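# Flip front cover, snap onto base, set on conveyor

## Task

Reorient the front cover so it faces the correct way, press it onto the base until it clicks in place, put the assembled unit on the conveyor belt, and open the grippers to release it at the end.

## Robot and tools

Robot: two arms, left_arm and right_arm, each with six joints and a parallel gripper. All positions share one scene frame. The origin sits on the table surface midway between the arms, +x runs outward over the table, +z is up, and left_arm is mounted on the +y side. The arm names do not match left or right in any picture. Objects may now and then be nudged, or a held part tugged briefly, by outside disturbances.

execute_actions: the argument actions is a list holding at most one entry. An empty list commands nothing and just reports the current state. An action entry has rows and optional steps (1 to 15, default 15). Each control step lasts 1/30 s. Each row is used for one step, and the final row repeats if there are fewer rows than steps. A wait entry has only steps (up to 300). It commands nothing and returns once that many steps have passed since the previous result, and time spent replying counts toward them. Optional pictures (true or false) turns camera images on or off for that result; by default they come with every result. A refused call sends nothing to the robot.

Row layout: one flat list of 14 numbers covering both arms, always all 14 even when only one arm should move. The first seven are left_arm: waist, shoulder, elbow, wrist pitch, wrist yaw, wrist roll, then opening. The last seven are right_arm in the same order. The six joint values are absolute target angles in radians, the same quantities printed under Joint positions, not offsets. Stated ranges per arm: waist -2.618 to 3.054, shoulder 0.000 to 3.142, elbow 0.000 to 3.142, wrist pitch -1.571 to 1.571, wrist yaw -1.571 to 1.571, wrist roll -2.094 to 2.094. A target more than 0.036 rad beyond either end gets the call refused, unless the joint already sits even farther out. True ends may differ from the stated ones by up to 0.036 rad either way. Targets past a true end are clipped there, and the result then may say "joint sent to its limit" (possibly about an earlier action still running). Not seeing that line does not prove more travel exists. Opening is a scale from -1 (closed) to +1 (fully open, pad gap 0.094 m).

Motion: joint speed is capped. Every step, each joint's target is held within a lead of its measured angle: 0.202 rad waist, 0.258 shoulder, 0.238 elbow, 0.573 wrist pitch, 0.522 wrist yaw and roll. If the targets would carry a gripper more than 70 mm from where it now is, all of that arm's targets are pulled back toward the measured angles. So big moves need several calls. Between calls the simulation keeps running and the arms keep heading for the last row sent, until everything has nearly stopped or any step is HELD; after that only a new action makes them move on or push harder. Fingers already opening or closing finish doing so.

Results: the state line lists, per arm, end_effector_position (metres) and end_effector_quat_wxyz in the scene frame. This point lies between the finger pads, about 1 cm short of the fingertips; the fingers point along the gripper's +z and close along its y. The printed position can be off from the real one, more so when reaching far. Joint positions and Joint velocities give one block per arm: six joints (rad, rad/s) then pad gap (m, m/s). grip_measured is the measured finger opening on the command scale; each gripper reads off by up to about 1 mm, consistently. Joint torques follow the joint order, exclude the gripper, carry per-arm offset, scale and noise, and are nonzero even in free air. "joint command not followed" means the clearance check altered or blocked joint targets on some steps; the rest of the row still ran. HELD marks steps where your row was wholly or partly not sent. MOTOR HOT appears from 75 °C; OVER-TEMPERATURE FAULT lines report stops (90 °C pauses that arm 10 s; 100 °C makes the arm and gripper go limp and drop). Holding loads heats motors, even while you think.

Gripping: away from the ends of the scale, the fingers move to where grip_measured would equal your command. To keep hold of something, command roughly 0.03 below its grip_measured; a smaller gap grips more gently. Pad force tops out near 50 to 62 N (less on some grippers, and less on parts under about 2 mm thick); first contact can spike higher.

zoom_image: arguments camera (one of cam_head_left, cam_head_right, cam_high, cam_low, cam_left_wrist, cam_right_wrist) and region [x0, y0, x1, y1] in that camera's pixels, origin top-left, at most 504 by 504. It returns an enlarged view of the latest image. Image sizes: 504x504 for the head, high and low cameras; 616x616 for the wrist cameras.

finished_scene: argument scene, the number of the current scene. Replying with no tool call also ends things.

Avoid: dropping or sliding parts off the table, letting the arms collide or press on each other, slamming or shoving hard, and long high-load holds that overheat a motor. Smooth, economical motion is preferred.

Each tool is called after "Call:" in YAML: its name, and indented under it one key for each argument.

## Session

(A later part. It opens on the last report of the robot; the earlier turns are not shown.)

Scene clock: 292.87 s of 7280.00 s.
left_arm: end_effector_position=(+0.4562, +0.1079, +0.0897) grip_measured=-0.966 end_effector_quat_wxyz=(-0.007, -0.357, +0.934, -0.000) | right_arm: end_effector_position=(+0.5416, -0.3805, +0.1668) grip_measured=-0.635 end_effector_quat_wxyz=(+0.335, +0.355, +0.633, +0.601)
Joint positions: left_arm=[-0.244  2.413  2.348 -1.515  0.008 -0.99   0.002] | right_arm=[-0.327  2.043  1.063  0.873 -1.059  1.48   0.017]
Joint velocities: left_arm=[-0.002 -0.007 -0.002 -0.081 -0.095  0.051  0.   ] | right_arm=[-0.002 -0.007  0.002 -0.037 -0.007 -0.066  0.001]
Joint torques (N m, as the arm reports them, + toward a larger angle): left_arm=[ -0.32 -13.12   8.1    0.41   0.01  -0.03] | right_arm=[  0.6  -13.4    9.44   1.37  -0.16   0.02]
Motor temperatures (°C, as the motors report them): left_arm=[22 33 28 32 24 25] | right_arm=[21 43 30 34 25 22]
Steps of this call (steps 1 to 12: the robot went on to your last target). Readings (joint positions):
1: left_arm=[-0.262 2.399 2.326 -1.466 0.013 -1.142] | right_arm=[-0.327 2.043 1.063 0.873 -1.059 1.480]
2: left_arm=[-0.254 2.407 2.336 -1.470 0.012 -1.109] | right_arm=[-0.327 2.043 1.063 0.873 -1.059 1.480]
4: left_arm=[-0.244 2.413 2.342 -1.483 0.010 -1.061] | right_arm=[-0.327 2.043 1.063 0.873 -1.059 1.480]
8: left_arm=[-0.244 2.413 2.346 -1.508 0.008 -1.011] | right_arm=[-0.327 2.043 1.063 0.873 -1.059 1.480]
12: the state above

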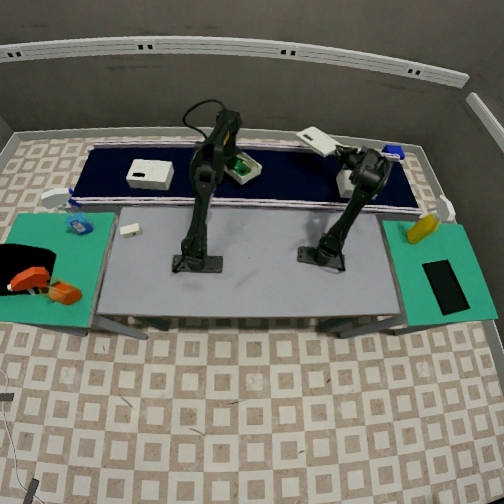

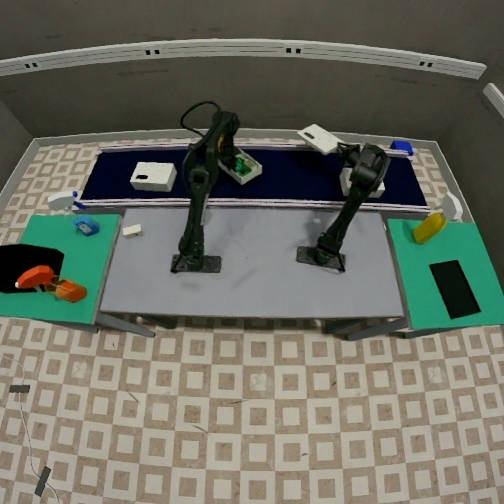

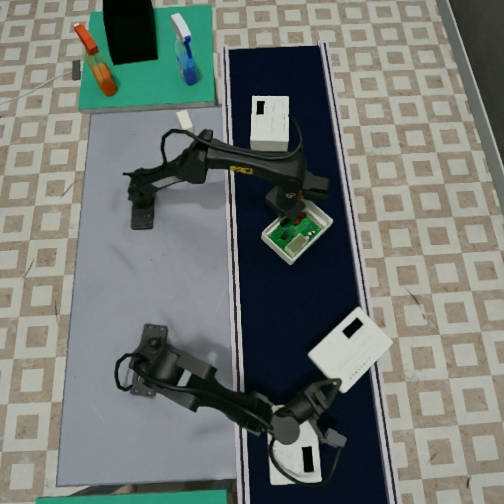

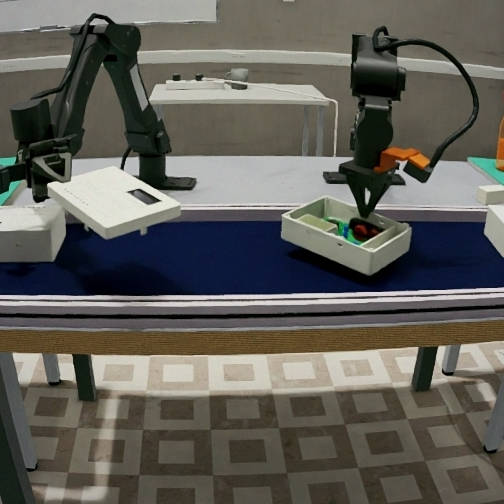

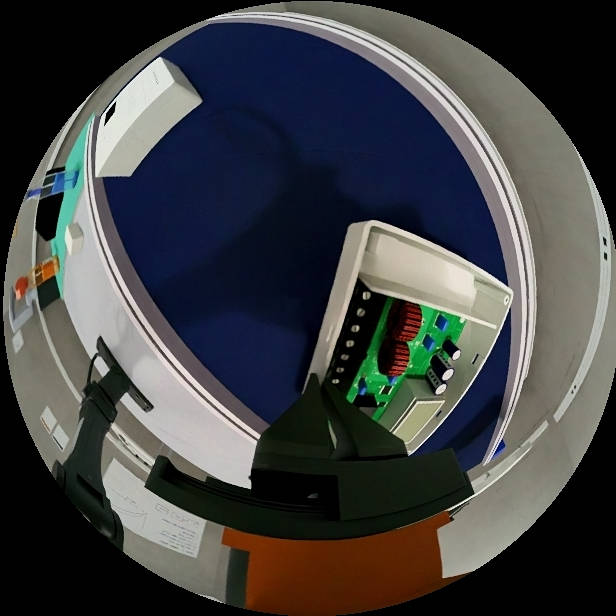

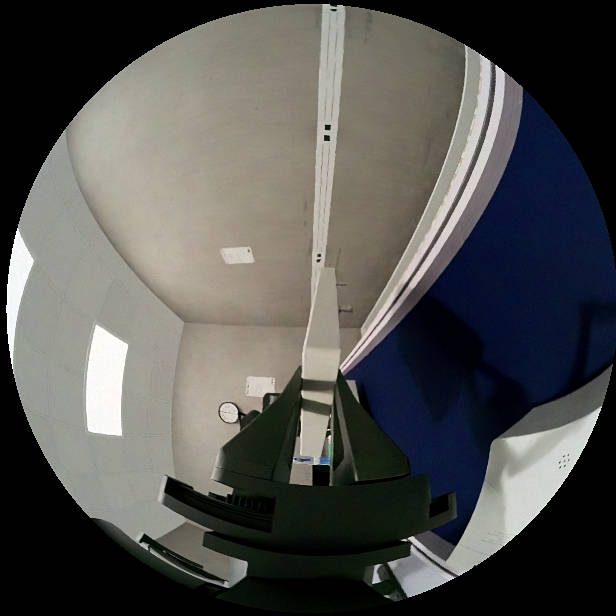

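Call:
execute_actions:
  actions:
    - {"rows":[[-0.25,2.4,2.4,-1.53,0.01,-0.94,-1,-0.32,2.02,1.085,0.89,-1.07,1.48,-0.69],[-0.25,2.41,2.42,-1.54,0.01,-0.89,-1,-0.32,2.02,1.085,0.89,-1.07,1.48,-0.69],[-0.25,2.42,2.44,-1.55,0.01,-0.83,-1,-0.32,2.02,1.085,0.89,-1.07,1.48,-0.69],[-0.25,2.43,2.46,-1.56,0.01,-0.76,-1,-0.32,2.02,1.085,0.89,-1.07,1.48,-0.69],[-0.25,2.44,2.48,-1.57,0.01,-0.69,-1,-0.32,2.02,1.085,0.89,-1.07,1.48,-0.69],[-0.25,2.45,2.5,-1.57,0.01,-0.62,-1,-0.32,2.02,1.085,0.89,-1.07,1.48,-0.69],[-0.25,2.45,2.5,-1.57,0.01,-0.55,-1,-0.32,2.02,1.085,0.89,-1.07,1.48,-0.69],[-0.25,2.45,2.5,-1.57,0.01,-0.48,-1,-0.32,2.02,1.085,0.89,-1.07,1.48,-0.69],[-0.25,2.45,2.5,-1.57,0.01,-0.41,-1,-0.32,2.02,1.085,0.89,-1.07,1.48,-0.69],[-0.25,2.45,2.5,-1.57,0.01,-0.34,-1,-0.32,2.02,1.085,0.89,-1.07,1.48,-0.69],[-0.25,2.45,2.5,-1.57,0.01,-0.27,-1,-0.32,2.02,1.085,0.89,-1.07,1.48,-0.69],[-0.25,2.45,2.5,-1.57,0.01,-0.2,-1,-0.32,2.02,1.085,0.89,-1.07,1.48,-0.69],[-0.25,2.45,2.5,-1.57,0.01,-0.13,-1,-0.32,2.02,1.085,0.89,-1.07,1.48,-0.69],[-0.25,2.45,2.5,-1.57,0.01,-0.06,-1,-0.32,2.02,1.085,0.89,-1.07,1.48,-0.69],[-0.25,2.45,2.5,-1.57,0.01,0.02,-1,-0.32,2.02,1.085,0.89,-1.07,1.48,-0.69]]}
  pictures: false

Call:
execute_actions:
  actions:
    - {"rows":[[-0.25,2.45,2.5,-1.57,0.01,0.1,-1,-0.32,2.02,1.085,0.89,-1.07,1.48,-0.69],[-0.25,2.45,2.5,-1.57,0.01,0.18,-1,-0.32,2.02,1.085,0.89,-1.07,1.48,-0.69],[-0.25,2.45,2.5,-1.57,0.01,0.26,-1,-0.32,2.02,1.085,0.89,-1.07,1.48,-0.69],[-0.25,2.45,2.5,-1.57,0.01,0.34,-1,-0.32,2.02,1.085,0.89,-1.07,1.48,-0.69],[-0.25,2.45,2.5,-1.57,0.01,0.42,-1,-0.32,2.02,1.085,0.89,-1.07,1.48,-0.69],[-0.25,2.45,2.5,-1.57,0.01,0.5,-1,-0.32,2.02,1.085,0.89,-1.07,1.48,-0.69],[-0.25,2.45,2.5,-1.57,0.01,0.59,-1,-0.32,2.02,1.085,0.89,-1.07,1.48,-0.69],[-0.25,2.45,2.5,-1.57,0.01,0.68,-1,-0.32,2.02,1.085,0.89,-1.07,1.48,-0.69],[-0.25,2.45,2.5,-1.57,0.01,0.77,-1,-0.32,2.02,1.085,0.89,-1.07,1.48,-0.69],[-0.25,2.45,2.5,-1.57,0.01,0.86,-1,-0.32,2.02,1.085,0.89,-1.07,1.48,-0.69],[-0.25,2.45,2.5,-1.57,0.01,0.95,-1,-0.32,2.02,1.085,0.89,-1.07,1.48,-0.69],[-0.25,2.45,2.5,-1.57,0.01,1.04,-1,-0.32,2.02,1.085,0.89,-1.07,1.48,-0.69],[-0.25,2.45,2.5,-1.57,0.01,1.13,-1,-0.32,2.02,1.085,0.89,-1.07,1.48,-0.69],[-0.25,2.45,2.5,-1.57,0.01,1.22,-1,-0.32,2.02,1.085,0.89,-1.07,1.48,-0.69],[-0.25,2.45,2.5,-1.57,0.01,1.31,-1,-0.32,2.02,1.085,0.89,-1.07,1.48,-0.69]]}
  pictures: false

Call:
execute_actions:
  actions:
    - {"steps":25}

Scene clock: 314.63 s of 7280.00 s.
left_arm: end_effector_position=(+0.4720, +0.1039, +0.0991) grip_measured=-0.966 end_effector_quat_wxyz=(+0.018, -0.008, +1.000, -0.009) | right_arm: end_effector_position=(+0.5416, -0.3805, +0.1668) grip_measured=-0.635 end_effector_quat_wxyz=(+0.335, +0.355, +0.633, +0.601)
Joint positions: left_arm=[-0.244  2.459  2.469 -1.541  0.007 -0.276  0.002] | right_arm=[-0.327  2.043  1.063  0.873 -1.059  1.48   0.017]
Joint velocities: left_arm=[-0.017  0.027  0.002  0.007  0.037  1.971 -0.001] | right_arm=[ 0.002 -0.002  0.002  0.037 -0.051  0.051  0.001]
Joint torques (N m, as the arm reports them, + toward a larger angle): left_arm=[ -0.45 -12.66   7.96   0.52  -0.02  -0.06] | right_arm=[  0.59 -13.4    9.44   1.37  -0.16   0.02]
Motor temperatures (°C, as the motors report them): left_arm=[22 38 30 31 24 25] | right_arm=[21 45 30 34 25 22]
joint sent to its limit (left arm) — the command would take joint 4 (wrist pitch) past its lower limit, so that joint was sent only as far as its limit.
Steps of this call (steps 1 to 30: the robot went on to your last target; steps 31 to 90: nothing new was sent; then 18.27 s passed at rest; steps 91 to 105: all 15 steps of this action). Readings (joint positions):
91: left_arm=[-0.244 2.414 2.351 -1.520 0.008 -0.972] | right_arm=[-0.327 2.043 1.063 0.873 -1.059 1.480]
92: left_arm=[-0.244 2.418 2.361 -1.525 0.008 -0.960] | right_arm=[-0.327 2.043 1.063 0.873 -1.059 1.480]
94: left_arm=[-0.244 2.430 2.395 -1.535 0.008 -0.907] | right_arm=[-0.327 2.043 1.063 0.873 -1.059 1.480]
98: left_arm=[-0.244 2.455 2.462 -1.541 0.008 -0.719] | right_arm=[-0.327 2.043 1.063 0.873 -1.059 1.480]
105: the state above

Scene clock: 315.13 s of 7280.00 s.
left_arm: end_effector_position=(+0.4722, +0.1045, +0.0982) grip_measured=-0.965 end_effector_quat_wxyz=(+0.018, +0.562, +0.827, +0.005) | right_arm: end_effector_position=(+0.5416, -0.3805, +0.1668) grip_measured=-0.635 end_effector_quat_wxyz=(+0.335, +0.355, +0.633, +0.601)
Joint positions: left_arm=[-0.244  2.461  2.469 -1.541  0.003  0.933  0.002] | right_arm=[-0.327  2.043  1.063  0.873 -1.059  1.48   0.017]
Joint velocities: left_arm=[-0.007 -0.007 -0.017 -0.007 -0.037  2.498 -0.   ] | right_arm=[ 0.002  0.007 -0.002 -0.066 -0.051 -0.007  0.   ]
Joint torques (N m, as the arm reports them, + toward a larger angle): left_arm=[ -0.3  -12.59   8.02   0.43   0.01  -0.08] | right_arm=[  0.58 -13.41   9.44   1.37  -0.16   0.02]
Motor temperatures (°C, as the motors report them): left_arm=[22 38 30 31 24 25] | right_arm=[21 45 30 34 25 22]
joint sent to its limit (left arm) — the command would take joint 4 (wrist pitch) past its lower limit, so that joint was sent only as far as its limit.
Steps of this call (steps 1 to 15: all 15 steps of this action). Readings (joint positions):
1: left_arm=[-0.244 2.460 2.469 -1.541 0.007 -0.206] | right_arm=[-0.327 2.043 1.063 0.873 -1.059 1.480]
2: left_arm=[-0.244 2.461 2.469 -1.541 0.007 -0.133] | right_arm=[-0.327 2.043 1.063 0.873 -1.059 1.480]
4: left_arm=[-0.244 2.461 2.469 -1.541 0.006 0.016] | right_arm=[-0.327 2.043 1.063 0.873 -1.059 1.480]
8: left_arm=[-0.244 2.461 2.469 -1.541 0.004 0.329] | right_arm=[-0.327 2.043 1.063 0.873 -1.059 1.480]
15: the state above

Scene clock: 315.97 s of 7280.00 s.
left_arm: end_effector_position=(+0.4722, +0.1047, +0.0982) grip_measured=-0.965 end_effector_quat_wxyz=(+0.017, +0.704, +0.710, +0.008) | right_arm: end_effector_position=(+0.5416, -0.3805, +0.1668) grip_measured=-0.635 end_effector_quat_wxyz=(+0.335, +0.355, +0.633, +0.601)
Joint positions: left_arm=[-0.244  2.461  2.469 -1.541  0.003  1.303  0.002] | right_arm=[-0.327  2.043  1.063  0.873 -1.059  1.48   0.017]
Joint velocities: left_arm=[ 0.002 -0.017  0.007 -0.037 -0.037 -0.022 -0.001] | right_arm=[-0.012  0.007 -0.007 -0.022 -0.081 -0.139  0.001]
Joint torques (N m, as the arm reports them, + toward a larger angle): left_arm=[ -0.43 -12.7    7.94   0.49   0.04   0.09] | right_arm=[  0.59 -13.41   9.44   1.37  -0.16   0.02]
Motor temperatures (°C, as the motors report them): left_arm=[22 38 30 31 24 25] | right_arm=[21 45 30 34 25 22]
joint sent to its limit (left arm) — the command would take joint 4 (wrist pitch) past its lower limit, so that joint was sent only as far as its limit.
Steps of this call (steps 1 to 25: the robot went on to your last target). Readings (joint positions):
1: left_arm=[-0.244 2.461 2.469 -1.541 0.003 1.008] | right_arm=[-0.327 2.043 1.063 0.873 -1.059 1.480]
2: left_arm=[-0.244 2.461 2.469 -1.541 0.003 1.068] | right_arm=[-0.327 2.043 1.063 0.873 -1.059 1.480]
4: left_arm=[-0.244 2.461 2.469 -1.541 0.003 1.154] | right_arm=[-0.327 2.043 1.063 0.873 -1.059 1.480]
8: left_arm=[-0.244 2.461 2.469 -1.541 0.003 1.243] | right_arm=[-0.327 2.043 1.063 0.873 -1.059 1.480]
25: the state above

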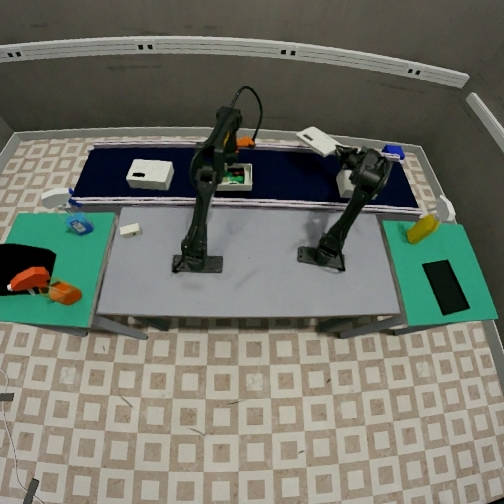

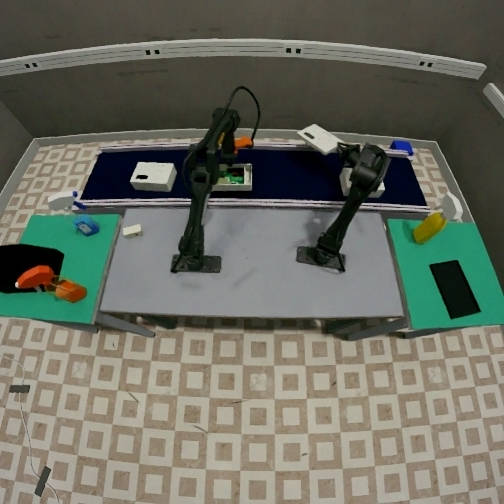

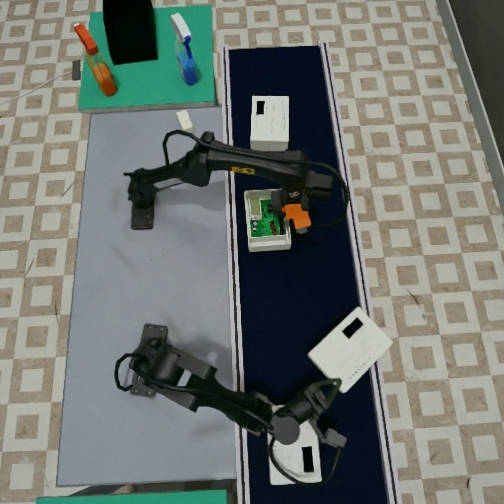

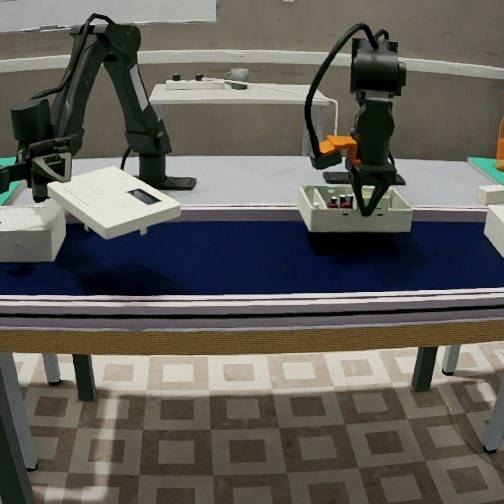

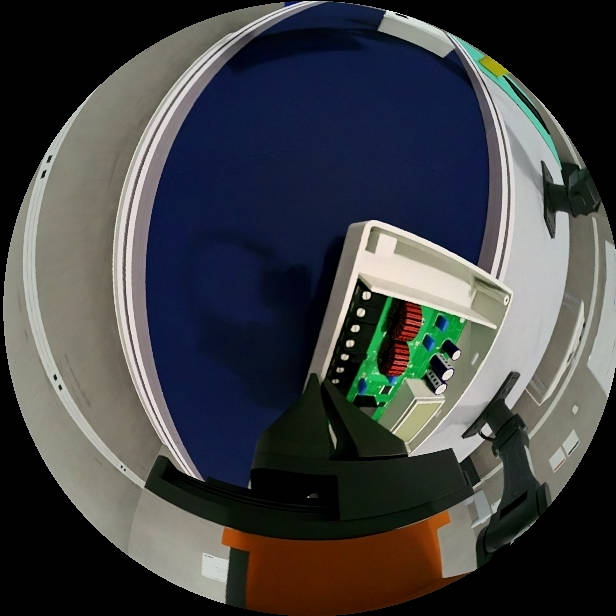

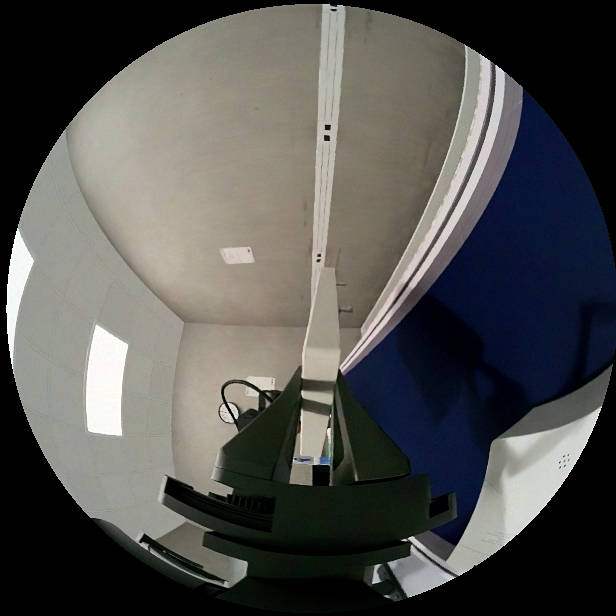

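Call:
execute_actions:
  actions:
    - {"rows":[[-0.25,2.465,2.5,-1.53,0.01,1.31,-1,-0.31,2.02,1.085,0.89,-1.07,1.48,-0.69],[-0.25,2.473,2.5,-1.53,0.01,1.31,-1,-0.3,2.02,1.085,0.89,-1.07,1.48,-0.69],[-0.25,2.481,2.5,-1.53,0.01,1.31,-1,-0.28,2.02,1.085,0.89,-1.07,1.48,-0.69],[-0.25,2.489,2.5,-1.52,0.01,1.31,-1,-0.26,2.02,1.085,0.89,-1.07,1.48,-0.69],[-0.25,2.497,2.5,-1.51,0.01,1.31,-1,-0.24,2.02,1.085,0.89,-1.07,1.48,-0.69],[-0.25,2.505,2.5,-1.5,0.01,1.31,-1,-0.22,2.02,1.085,0.89,-1.07,1.48,-0.69],[-0.25,2.513,2.5,-1.49,0.01,1.31,-1,-0.2,2.02,1.085,0.89,-1.07,1.48,-0.69],[-0.25,2.52,2.5,-1.485,0.01,1.31,-1,-0.18,2.02,1.085,0.89,-1.07,1.48,-0.69],[-0.25,2.526,2.5,-1.48,0.01,1.31,-1,-0.16,2.02,1.085,0.89,-1.07,1.48,-0.69],[-0.25,2.532,2.5,-1.48,0.01,1.31,-1,-0.14,2.02,1.085,0.89,-1.07,1.48,-0.69],[-0.25,2.537,2.5,-1.48,0.01,1.31,-1,-0.12,2.02,1.085,0.89,-1.07,1.48,-0.69],[-0.25,2.541,2.5,-1.48,0.01,1.31,-1,-0.11,2.02,1.085,0.89,-1.07,1.48,-0.69],[-0.25,2.544,2.5,-1.48,0.01,1.31,-1,-0.1,2.02,1.085,0.89,-1.07,1.48,-0.69]]}
  pictures: false

Call:
execute_actions:
  actions:
    - {"steps":10}

Scene clock: 327.20 s of 7280.00 s.
left_arm: end_effector_position=(+0.4841, +0.1015, +0.0584) grip_measured=-0.967 end_effector_quat_wxyz=(+0.006, +0.705, +0.709, +0.002) | right_arm: end_effector_position=(+0.5503, -0.2628, +0.1669) grip_measured=-0.635 end_effector_quat_wxyz=(+0.261, +0.277, +0.670, +0.637)
Joint positions: left_arm=[-0.244  2.553  2.479 -1.484  0.002  1.304  0.002] | right_arm=[-0.096  2.043  1.063  0.873 -1.065  1.48   0.017]
Joint velocities: left_arm=[ 0.007 -0.002 -0.007  0.183  0.081  0.022  0.   ] | right_arm=[ 0.217  0.002 -0.012  0.007 -0.037 -0.022  0.001]
Joint torques (N m, as the arm reports them, + toward a larger angle): left_arm=[ -0.55 -13.26   7.23   0.46   0.03  -0.01] | right_arm=[ -1.61 -13.4    9.44   1.37  -0.01   0.01]
Motor temperatures (°C, as the motors report them): left_arm=[22 39 31 31 24 25] | right_arm=[21 45 30 35 25 22]
joint sent to its limit (left arm) — the command would take joint 4 (wrist pitch) past its lower limit, so that joint was sent only as far as its limit.
Steps of this call (steps 1 to 30: the robot went on to your last target; steps 31 to 90: nothing new was sent; then 7.73 s passed at rest; steps 91 to 105: all 15 steps of this action). Readings (joint positions):
91: left_arm=[-0.244 2.462 2.469 -1.540 0.003 1.304] | right_arm=[-0.327 2.043 1.063 0.873 -1.059 1.480]
92: left_arm=[-0.244 2.464 2.470 -1.539 0.003 1.304] | right_arm=[-0.324 2.043 1.063 0.873 -1.059 1.480]
94: left_arm=[-0.244 2.474 2.475 -1.536 0.003 1.304] | right_arm=[-0.310 2.043 1.063 0.873 -1.058 1.480]
98: left_arm=[-0.244 2.507 2.476 -1.513 0.003 1.304] | right_arm=[-0.233 2.043 1.063 0.873 -1.058 1.480]
105: the state above

Scene clock: 327.53 s of 7280.00 s.
left_arm: end_effector_position=(+0.4850, +0.1014, +0.0580) grip_measured=-0.967 end_effector_quat_wxyz=(+0.007, +0.705, +0.709, +0.003) | right_arm: end_effector_position=(+0.5499, -0.2609, +0.1669) grip_measured=-0.635 end_effector_quat_wxyz=(+0.259, +0.275, +0.671, +0.638)
Joint positions: left_arm=[-0.244  2.554  2.479 -1.48   0.001  1.304  0.002] | right_arm=[-0.093  2.043  1.063  0.873 -1.068  1.48   0.017]
Joint velocities: left_arm=[-0.002 -0.017 -0.007  0.051  0.007  0.037 -0.   ] | right_arm=[-0.002  0.002  0.012 -0.037  0.007  0.022 -0.001]
Joint torques (N m, as the arm reports them, + toward a larger angle): left_arm=[ -0.28 -13.16   7.17   0.55   0.06   0.04] | right_arm=[ -0.62 -13.4    9.45   1.37  -0.09   0.01]
Motor temperatures (°C, as the motors report them): left_arm=[22 39 31 31 24 25] | right_arm=[21 45 30 35 25 22]
Steps of this call (steps 1 to 10: the robot went on to your last target). Readings (joint positions):
1: left_arm=[-0.244 2.553 2.479 -1.481 0.002 1.304] | right_arm=[-0.091 2.043 1.063 0.873 -1.067 1.480]
2: left_arm=[-0.244 2.554 2.479 -1.481 0.002 1.304] | right_arm=[-0.090 2.043 1.063 0.873 -1.068 1.480]
4: left_arm=[-0.244 2.554 2.479 -1.481 0.002 1.304] | right_arm=[-0.092 2.043 1.063 0.873 -1.068 1.480]
8: left_arm=[-0.244 2.554 2.479 -1.480 0.001 1.304] | right_arm=[-0.093 2.043 1.063 0.873 -1.068 1.480]
10: the state above

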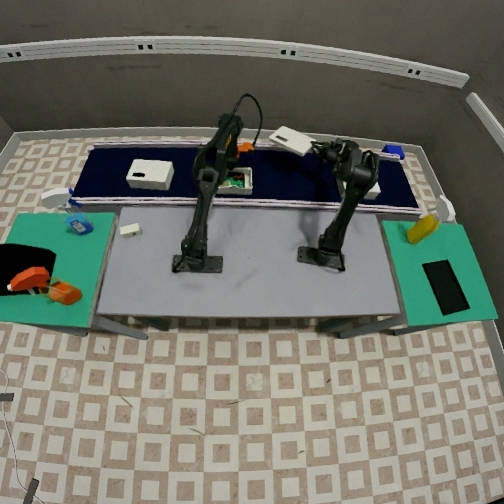

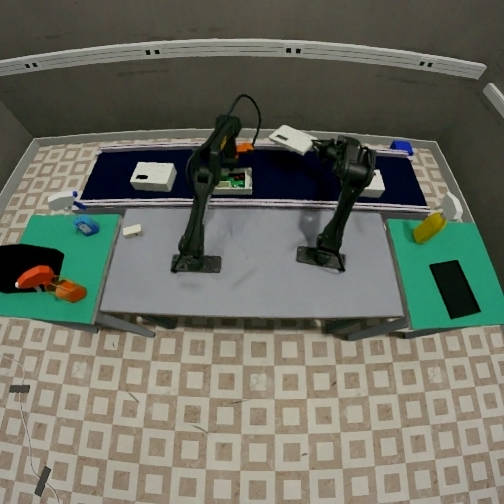

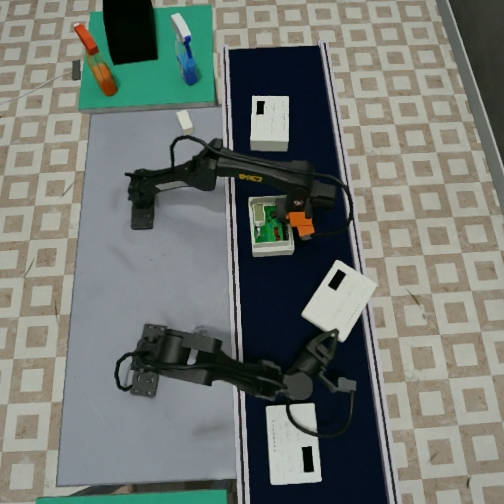

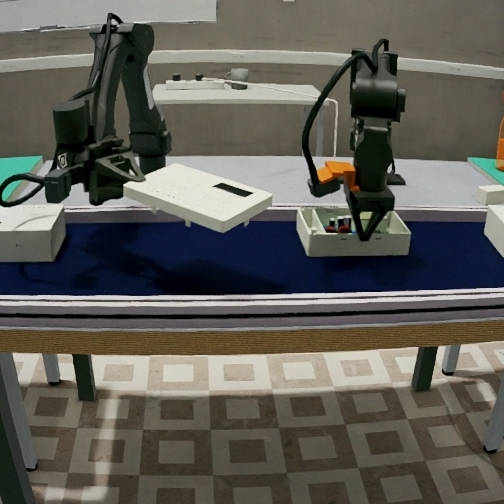

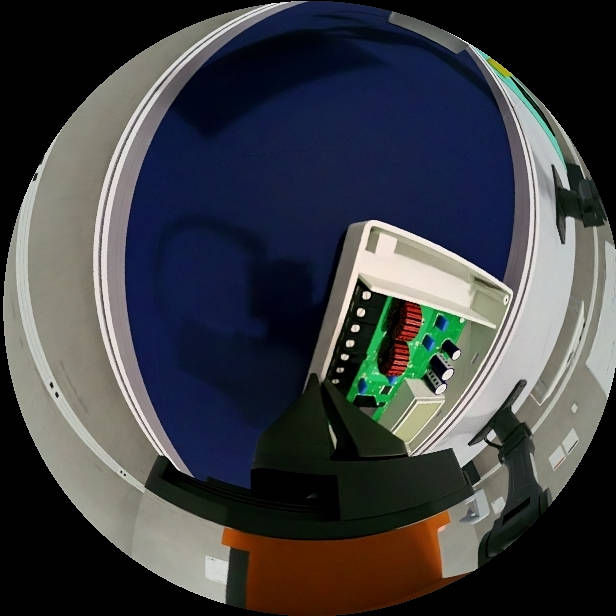

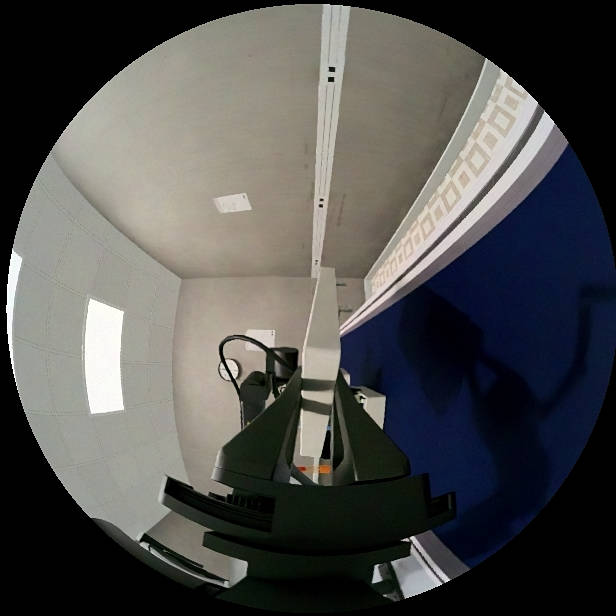

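Call:
execute_actions:
  actions:
    - {"rows":[[-0.25,2.544,2.5,-1.48,0.01,1.31,-0.9,-0.1,2.02,1.085,0.89,-1.07,1.48,-0.69],[-0.25,2.544,2.5,-1.48,0.01,1.31,-0.8,-0.1,2.02,1.085,0.89,-1.07,1.48,-0.69],[-0.25,2.544,2.5,-1.48,0.01,1.31,-0.75,-0.1,2.02,1.085,0.89,-1.07,1.48,-0.69],[-0.25,2.544,2.5,-1.48,0.01,1.31,-0.75,-0.1,2.02,1.085,0.89,-1.07,1.48,-0.69],[-0.25,2.52,2.5,-1.49,0.01,1.31,-0.75,-0.1,2.02,1.085,0.89,-1.07,1.48,-0.69],[-0.25,2.5,2.5,-1.49,0.01,1.31,-0.75,-0.1,2.02,1.085,0.89,-1.07,1.48,-0.69],[-0.25,2.48,2.5,-1.49,0.01,1.31,-0.75,-0.1,2.02,1.085,0.89,-1.07,1.48,-0.69],[-0.25,2.45,2.5,-1.49,0.01,1.31,-0.75,-0.1,2.02,1.085,0.89,-1.07,1.48,-0.69],[-0.25,2.41,2.48,-1.49,0.01,1.31,-0.75,-0.1,2.02,1.085,0.89,-1.07,1.48,-0.69],[-0.25,2.36,2.44,-1.49,0.01,1.31,-0.75,-0.1,2.02,1.085,0.89,-1.07,1.48,-0.69],[-0.25,2.3,2.38,-1.49,0.01,1.25,-0.75,-0.1,2.02,1.085,0.89,-1.07,1.48,-0.69],[-0.25,2.23,2.31,-1.49,0.01,1.15,-0.75,-0.1,2.02,1.085,0.89,-1.07,1.48,-0.69],[-0.25,2.16,2.23,-1.49,0.01,1.05,-0.75,-0.09,2.02,1.085,0.89,-1.07,1.48,-0.69],[-0.25,2.09,2.15,-1.49,0.01,0.95,-0.75,-0.075,2.02,1.085,0.89,-1.07,1.48,-0.69],[-0.25,2.02,2.07,-1.49,0.01,0.85,-0.75,-0.055,2.02,1.085,0.89,-1.07,1.48,-0.69]]}
  pictures: false

Call:
execute_actions:
  actions:
    - {"rows":[[-0.25,1.95,1.99,-1.49,0.01,0.75,-0.75,-0.035,2.02,1.085,0.89,-1.07,1.48,-0.69],[-0.25,1.88,1.91,-1.49,0.01,0.65,-0.75,-0.015,2.02,1.085,0.89,-1.07,1.48,-0.69],[-0.25,1.81,1.83,-1.49,0.01,0.55,-0.75,0.005,2.02,1.085,0.89,-1.07,1.48,-0.69],[-0.25,1.74,1.75,-1.49,0.01,0.45,-0.75,0.025,2.02,1.085,0.89,-1.07,1.48,-0.69],[-0.25,1.67,1.67,-1.49,0.01,0.35,-0.75,0.045,2.02,1.085,0.89,-1.07,1.48,-0.69],[-0.25,1.6,1.6,-1.49,0.01,0.25,-0.75,0.065,2.02,1.085,0.89,-1.07,1.48,-0.69],[-0.25,1.53,1.53,-1.49,0.01,0.15,-0.75,0.09,2.02,1.085,0.89,-1.07,1.48,-0.69],[-0.25,1.46,1.46,-1.49,0.01,0.05,-0.75,0.115,2.02,1.085,0.89,-1.07,1.48,-0.69],[-0.25,1.4,1.4,-1.49,0.01,0,-0.75,0.14,2.02,1.085,0.89,-1.07,1.48,-0.69],[-0.25,1.35,1.35,-1.49,0.01,0,-0.75,0.165,2.02,1.085,0.89,-1.07,1.48,-0.69],[-0.25,1.31,1.31,-1.49,0.01,0,-0.75,0.19,2.02,1.085,0.89,-1.07,1.48,-0.69],[-0.25,1.28,1.28,-1.49,0.01,0,-0.75,0.215,2.02,1.085,0.89,-1.07,1.48,-0.69],[-0.25,1.25,1.25,-1.49,0.01,0,-0.75,0.24,2.02,1.085,0.89,-1.07,1.48,-0.69],[-0.25,1.25,1.25,-1.49,0.01,0,-0.75,0.265,2.02,1.085,0.89,-1.07,1.48,-0.69],[-0.25,1.25,1.25,-1.49,0.01,0,-0.75,0.29,2.03,1.085,0.89,-1.07,1.48,-0.69]]}
  pictures: false

Call:
execute_actions:
  actions:
    - {"rows":[[-0.25,1.25,1.25,-1.49,0.01,0,-0.75,0.315,2.05,1.085,0.92,-1.07,1.48,-0.69],[-0.25,1.25,1.25,-1.49,0.01,0,-0.75,0.34,2.065,1.085,0.94,-1.07,1.485,-0.69],[-0.25,1.25,1.25,-1.49,0.01,0,-0.75,0.365,2.08,1.085,0.96,-1.07,1.49,-0.69],[-0.25,1.25,1.25,-1.49,0.01,0,-0.75,0.39,2.095,1.085,0.98,-1.07,1.495,-0.69],[-0.25,1.25,1.25,-1.49,0.01,0,-0.75,0.41,2.11,1.085,1.0,-1.07,1.5,-0.69],[-0.25,1.25,1.25,-1.49,0.01,0,-0.75,0.43,2.125,1.085,1.02,-1.07,1.505,-0.69],[-0.25,1.25,1.25,-1.49,0.01,0,-0.75,0.45,2.14,1.085,1.04,-1.07,1.51,-0.69],[-0.25,1.25,1.25,-1.49,0.01,0,-0.75,0.465,2.155,1.085,1.06,-1.07,1.515,-0.69],[-0.25,1.25,1.25,-1.49,0.01,0,-0.75,0.478,2.17,1.085,1.08,-1.07,1.52,-0.69],[-0.25,1.25,1.25,-1.49,0.01,0,-0.75,0.488,2.185,1.085,1.1,-1.07,1.525,-0.69],[-0.25,1.25,1.25,-1.49,0.01,0,-0.75,0.495,2.195,1.085,1.12,-1.07,1.53,-0.69],[-0.25,1.25,1.25,-1.49,0.01,0,-0.75,0.5,2.205,1.085,1.135,-1.07,1.53,-0.69]]}
  pictures: false

Call:
execute_actions:
  actions:
    - {"steps":15}

Call:
zoom_image:
  camera: "cam_low"
  region: [250, 140, 440, 270]

Call:
zoom_image:
  camera: "cam_high"
  region: [220, 160, 340, 280]

Scene clock: 366.33 s of 7280.00 s.
left_arm: end_effector_position=(+0.4405, +0.1133, +0.1582) grip_measured=-0.752 end_effector_quat_wxyz=(+0.064, +0.636, +0.768, +0.029) | right_arm: end_effector_position=(+0.5499, -0.2590, +0.1669) grip_measured=-0.635 end_effector_quat_wxyz=(+0.258, +0.274, +0.671, +0.638)
Joint positions: left_arm=[-0.244  2.168  2.199 -1.461  0.001  1.122  0.012] | right_arm=[-0.089  2.043  1.063  0.873 -1.067  1.48   0.017]
Joint velocities: left_arm=[-0.007 -2.303 -2.029  0.007  0.051 -1.795 -0.   ] | right_arm=[ 0.1   -0.012 -0.007  0.007  0.037 -0.022 -0.001]
Joint torques (N m, as the arm reports them, + toward a larger angle): left_arm=[ -0.41 -10.82   5.54   0.49   0.04  -0.08] | right_arm=[  2.4  -13.36   9.48   1.36  -0.12   0.01]
Motor temperatures (°C, as the motors report them): left_arm=[22 42 31 30 24 25] | right_arm=[21 47 31 35 25 22]
Steps of this call (steps 1 to 15: the robot went on to your last target; steps 16 to 90: nothing new was sent; then 35.30 s passed at rest; steps 91 to 105: all 15 steps of this action). Readings (joint positions):
91: left_arm=[-0.244 2.554 2.479 -1.480 0.001 1.304] | right_arm=[-0.093 2.043 1.063 0.873 -1.068 1.480]
92: left_arm=[-0.244 2.554 2.479 -1.480 0.001 1.304] | right_arm=[-0.093 2.043 1.063 0.873 -1.068 1.480]
94: left_arm=[-0.244 2.554 2.479 -1.480 0.001 1.304] | right_arm=[-0.093 2.043 1.063 0.873 -1.068 1.480]
98: left_arm=[-0.244 2.534 2.479 -1.480 0.001 1.304] | right_arm=[-0.093 2.043 1.063 0.873 -1.068 1.480]
105: the state above

Scene clock: 366.83 s of 7280.00 s.
left_arm: end_effector_position=(+0.2044, +0.1762, +0.1841) grip_measured=-0.752 end_effector_quat_wxyz=(+0.035, +0.178, +0.983, -0.004) | right_arm: end_effector_position=(+0.5160, -0.0963, +0.1668) grip_measured=-0.635 end_effector_quat_wxyz=(+0.152, +0.162, +0.707, +0.672)
Joint positions: left_arm=[-0.244  1.263  1.27  -1.508  0.001  0.099  0.012] | right_arm=[ 0.242  2.043  1.063  0.873 -1.062  1.48   0.017]
Joint velocities: left_arm=[-0.007 -0.344 -0.305 -0.125 -0.022 -0.637 -0.001] | right_arm=[ 0.686 -0.002 -0.022 -0.051 -0.022 -0.037 -0.001]
Joint torques (N m, as the arm reports them, + toward a larger angle): left_arm=[-0.45 -2.01  5.71  1.13  0.04 -0.17] | right_arm=[  0.46 -12.47   9.4    1.37  -0.14   0.01]
Motor temperatures (°C, as the motors report them): left_arm=[22 42 31 30 24 25] | right_arm=[21 47 31 35 25 22]
Steps of this call (steps 1 to 15: all 15 steps of this action). Readings (joint positions):
1: left_arm=[-0.244 2.087 2.127 -1.460 0.001 1.053] | right_arm=[-0.082 2.043 1.063 0.873 -1.065 1.480]
2: left_arm=[-0.244 2.006 2.054 -1.460 0.001 0.978] | right_arm=[-0.071 2.043 1.063 0.873 -1.064 1.480]
4: left_arm=[-0.244 1.849 1.903 -1.462 0.001 0.814] | right_arm=[-0.034 2.043 1.063 0.873 -1.062 1.480]
8: left_arm=[-0.244 1.571 1.596 -1.473 0.001 0.451] | right_arm=[0.065 2.043 1.063 0.873 -1.062 1.480]
15: the state above

Scene clock: 367.33 s of 7280.00 s.
left_arm: end_effector_position=(+0.2017, +0.1769, +0.1826) grip_measured=-0.752 end_effector_quat_wxyz=(+0.033, +0.135, +0.990, -0.005) | right_arm: end_effector_position=(+0.4577, +0.0221, +0.1131) grip_measured=-0.635 end_effector_quat_wxyz=(+0.047, +0.083, +0.721, +0.687)
Joint positions: left_arm=[-0.244  1.255  1.259 -1.508  0.001  0.01   0.012] | right_arm=[ 0.504  2.216  1.063  1.044 -1.064  1.523  0.017]
Joint velocities: left_arm=[-0.002 -0.007 -0.002 -0.022  0.007  0.007  0.   ] | right_arm=[ 0.007  0.081  0.007  0.154 -0.022  0.066  0.   ]
Joint torques (N m, as the arm reports them, + toward a larger angle): left_arm=[-0.45 -3.    4.88  0.9   0.04 -0.17] | right_arm=[ -0.35 -13.4    8.57   1.78  -0.11   0.  ]
Motor temperatures (°C, as the motors report them): left_arm=[22 41 31 30 24 25] | right_arm=[21 47 31 35 25 22]
Steps of this call (steps 1 to 15: all 15 steps of this action). Readings (joint positions):
1: left_arm=[-0.244 1.256 1.263 -1.510 0.001 0.080] | right_arm=[0.266 2.043 1.063 0.874 -1.062 1.480]
2: left_arm=[-0.244 1.255 1.262 -1.510 0.001 0.065] | right_arm=[0.291 2.046 1.063 0.879 -1.062 1.481]
4: left_arm=[-0.244 1.255 1.259 -1.508 0.001 0.044] | right_arm=[0.341 2.061 1.063 0.905 -1.062 1.485]
8: left_arm=[-0.244 1.255 1.259 -1.508 0.001 0.022] | right_arm=[0.432 2.123 1.063 0.963 -1.062 1.498]
15: the state above

Scene clock: 367.83 s of 7280.00 s.
left_arm: end_effector_position=(+0.2017, +0.1769, +0.1826) grip_measured=-0.752 end_effector_quat_wxyz=(+0.033, +0.133, +0.991, -0.005) | right_arm: end_effector_position=(+0.4585, +0.0221, +0.1201) grip_measured=-0.635 end_effector_quat_wxyz=(+0.060, +0.071, +0.714, +0.694)
Joint positions: left_arm=[-0.244  1.255  1.259 -1.508  0.001  0.007  0.012] | right_arm=[ 0.504  2.217  1.063  1.093 -1.064  1.53   0.017]
Joint velocities: left_arm=[ 0.012  0.002 -0.017 -0.125  0.007  0.037  0.001] | right_arm=[ 0.012 -0.002 -0.017  0.051 -0.081 -0.022  0.001]
Joint torques (N m, as the arm reports them, + toward a larger angle): left_arm=[-0.44 -3.    4.89  0.9   0.04 -0.08] | right_arm=[ -0.3  -13.07   8.58   1.57  -0.09   0.04]
Motor temperatures (°C, as the motors report them): left_arm=[22 41 30 30 24 25] | right_arm=[21 47 31 35 25 22]
Steps of this call (steps 1 to 15: the robot went on to your last target). Readings (joint positions):
1: left_arm=[-0.244 1.255 1.259 -1.508 0.001 0.009] | right_arm=[0.504 2.217 1.063 1.049 -1.064 1.525]
2: left_arm=[-0.244 1.255 1.259 -1.508 0.001 0.009] | right_arm=[0.504 2.217 1.063 1.056 -1.064 1.526]
4: left_arm=[-0.244 1.255 1.259 -1.508 0.001 0.008] | right_arm=[0.504 2.217 1.063 1.073 -1.064 1.528]
8: left_arm=[-0.244 1.255 1.259 -1.508 0.001 0.007] | right_arm=[0.504 2.217 1.063 1.086 -1.064 1.529]
15: the state above

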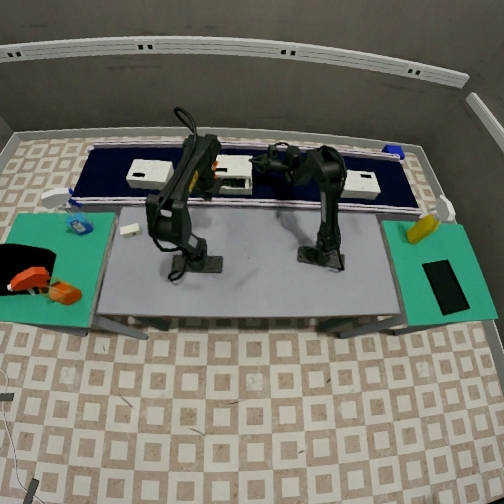

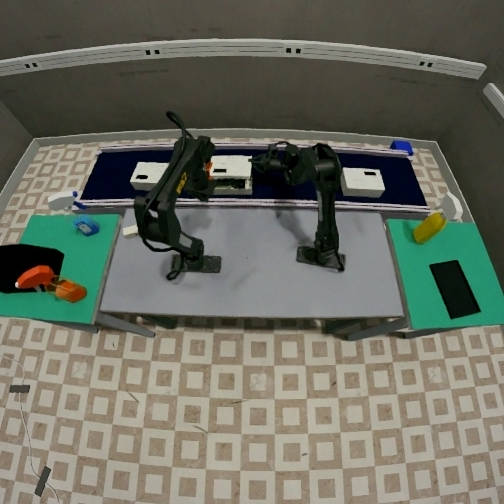

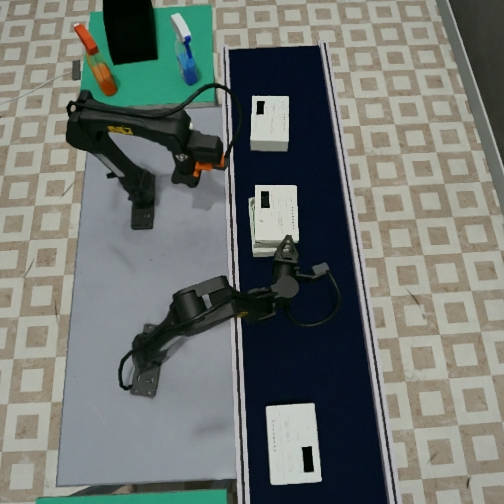

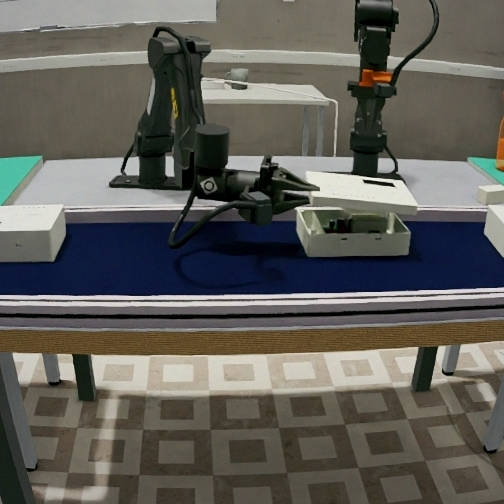

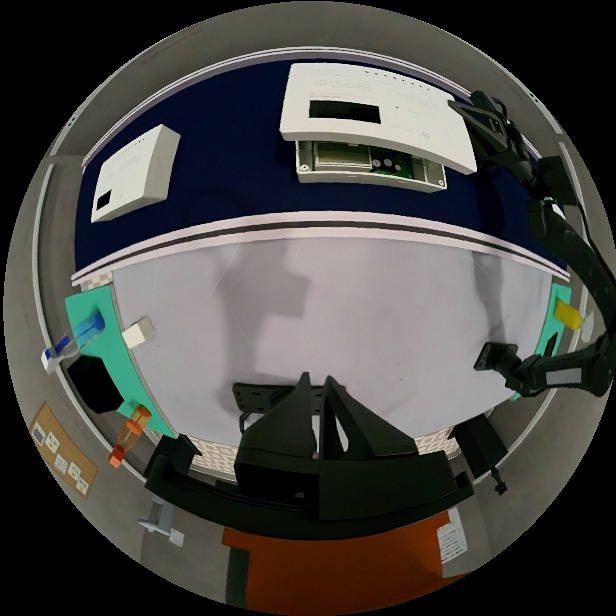

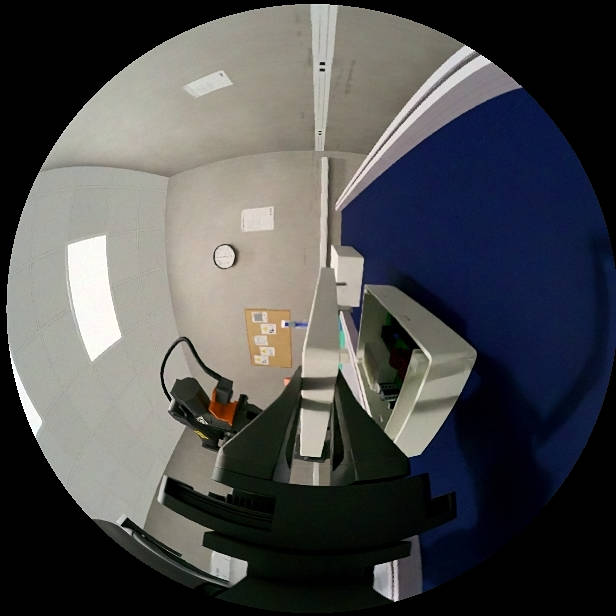

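Region (250, 140, 440, 270) of cam_low's 504x504 image, scaled by 2.653, with more detail than that image has; it fills the top 345 rows of this view, and the rest is white.

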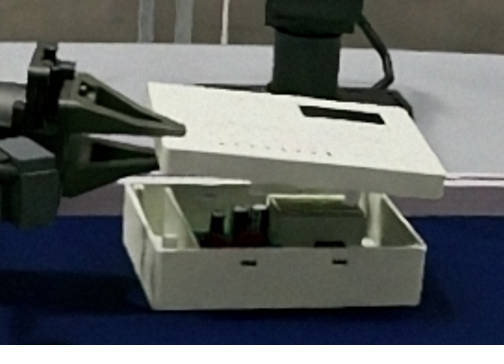

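Region (220, 160, 340, 280) of cam_high's 504x504 image, scaled by 4.200, with more detail than that image has.

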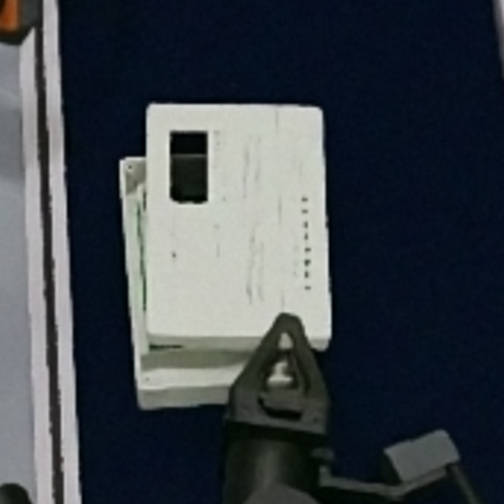

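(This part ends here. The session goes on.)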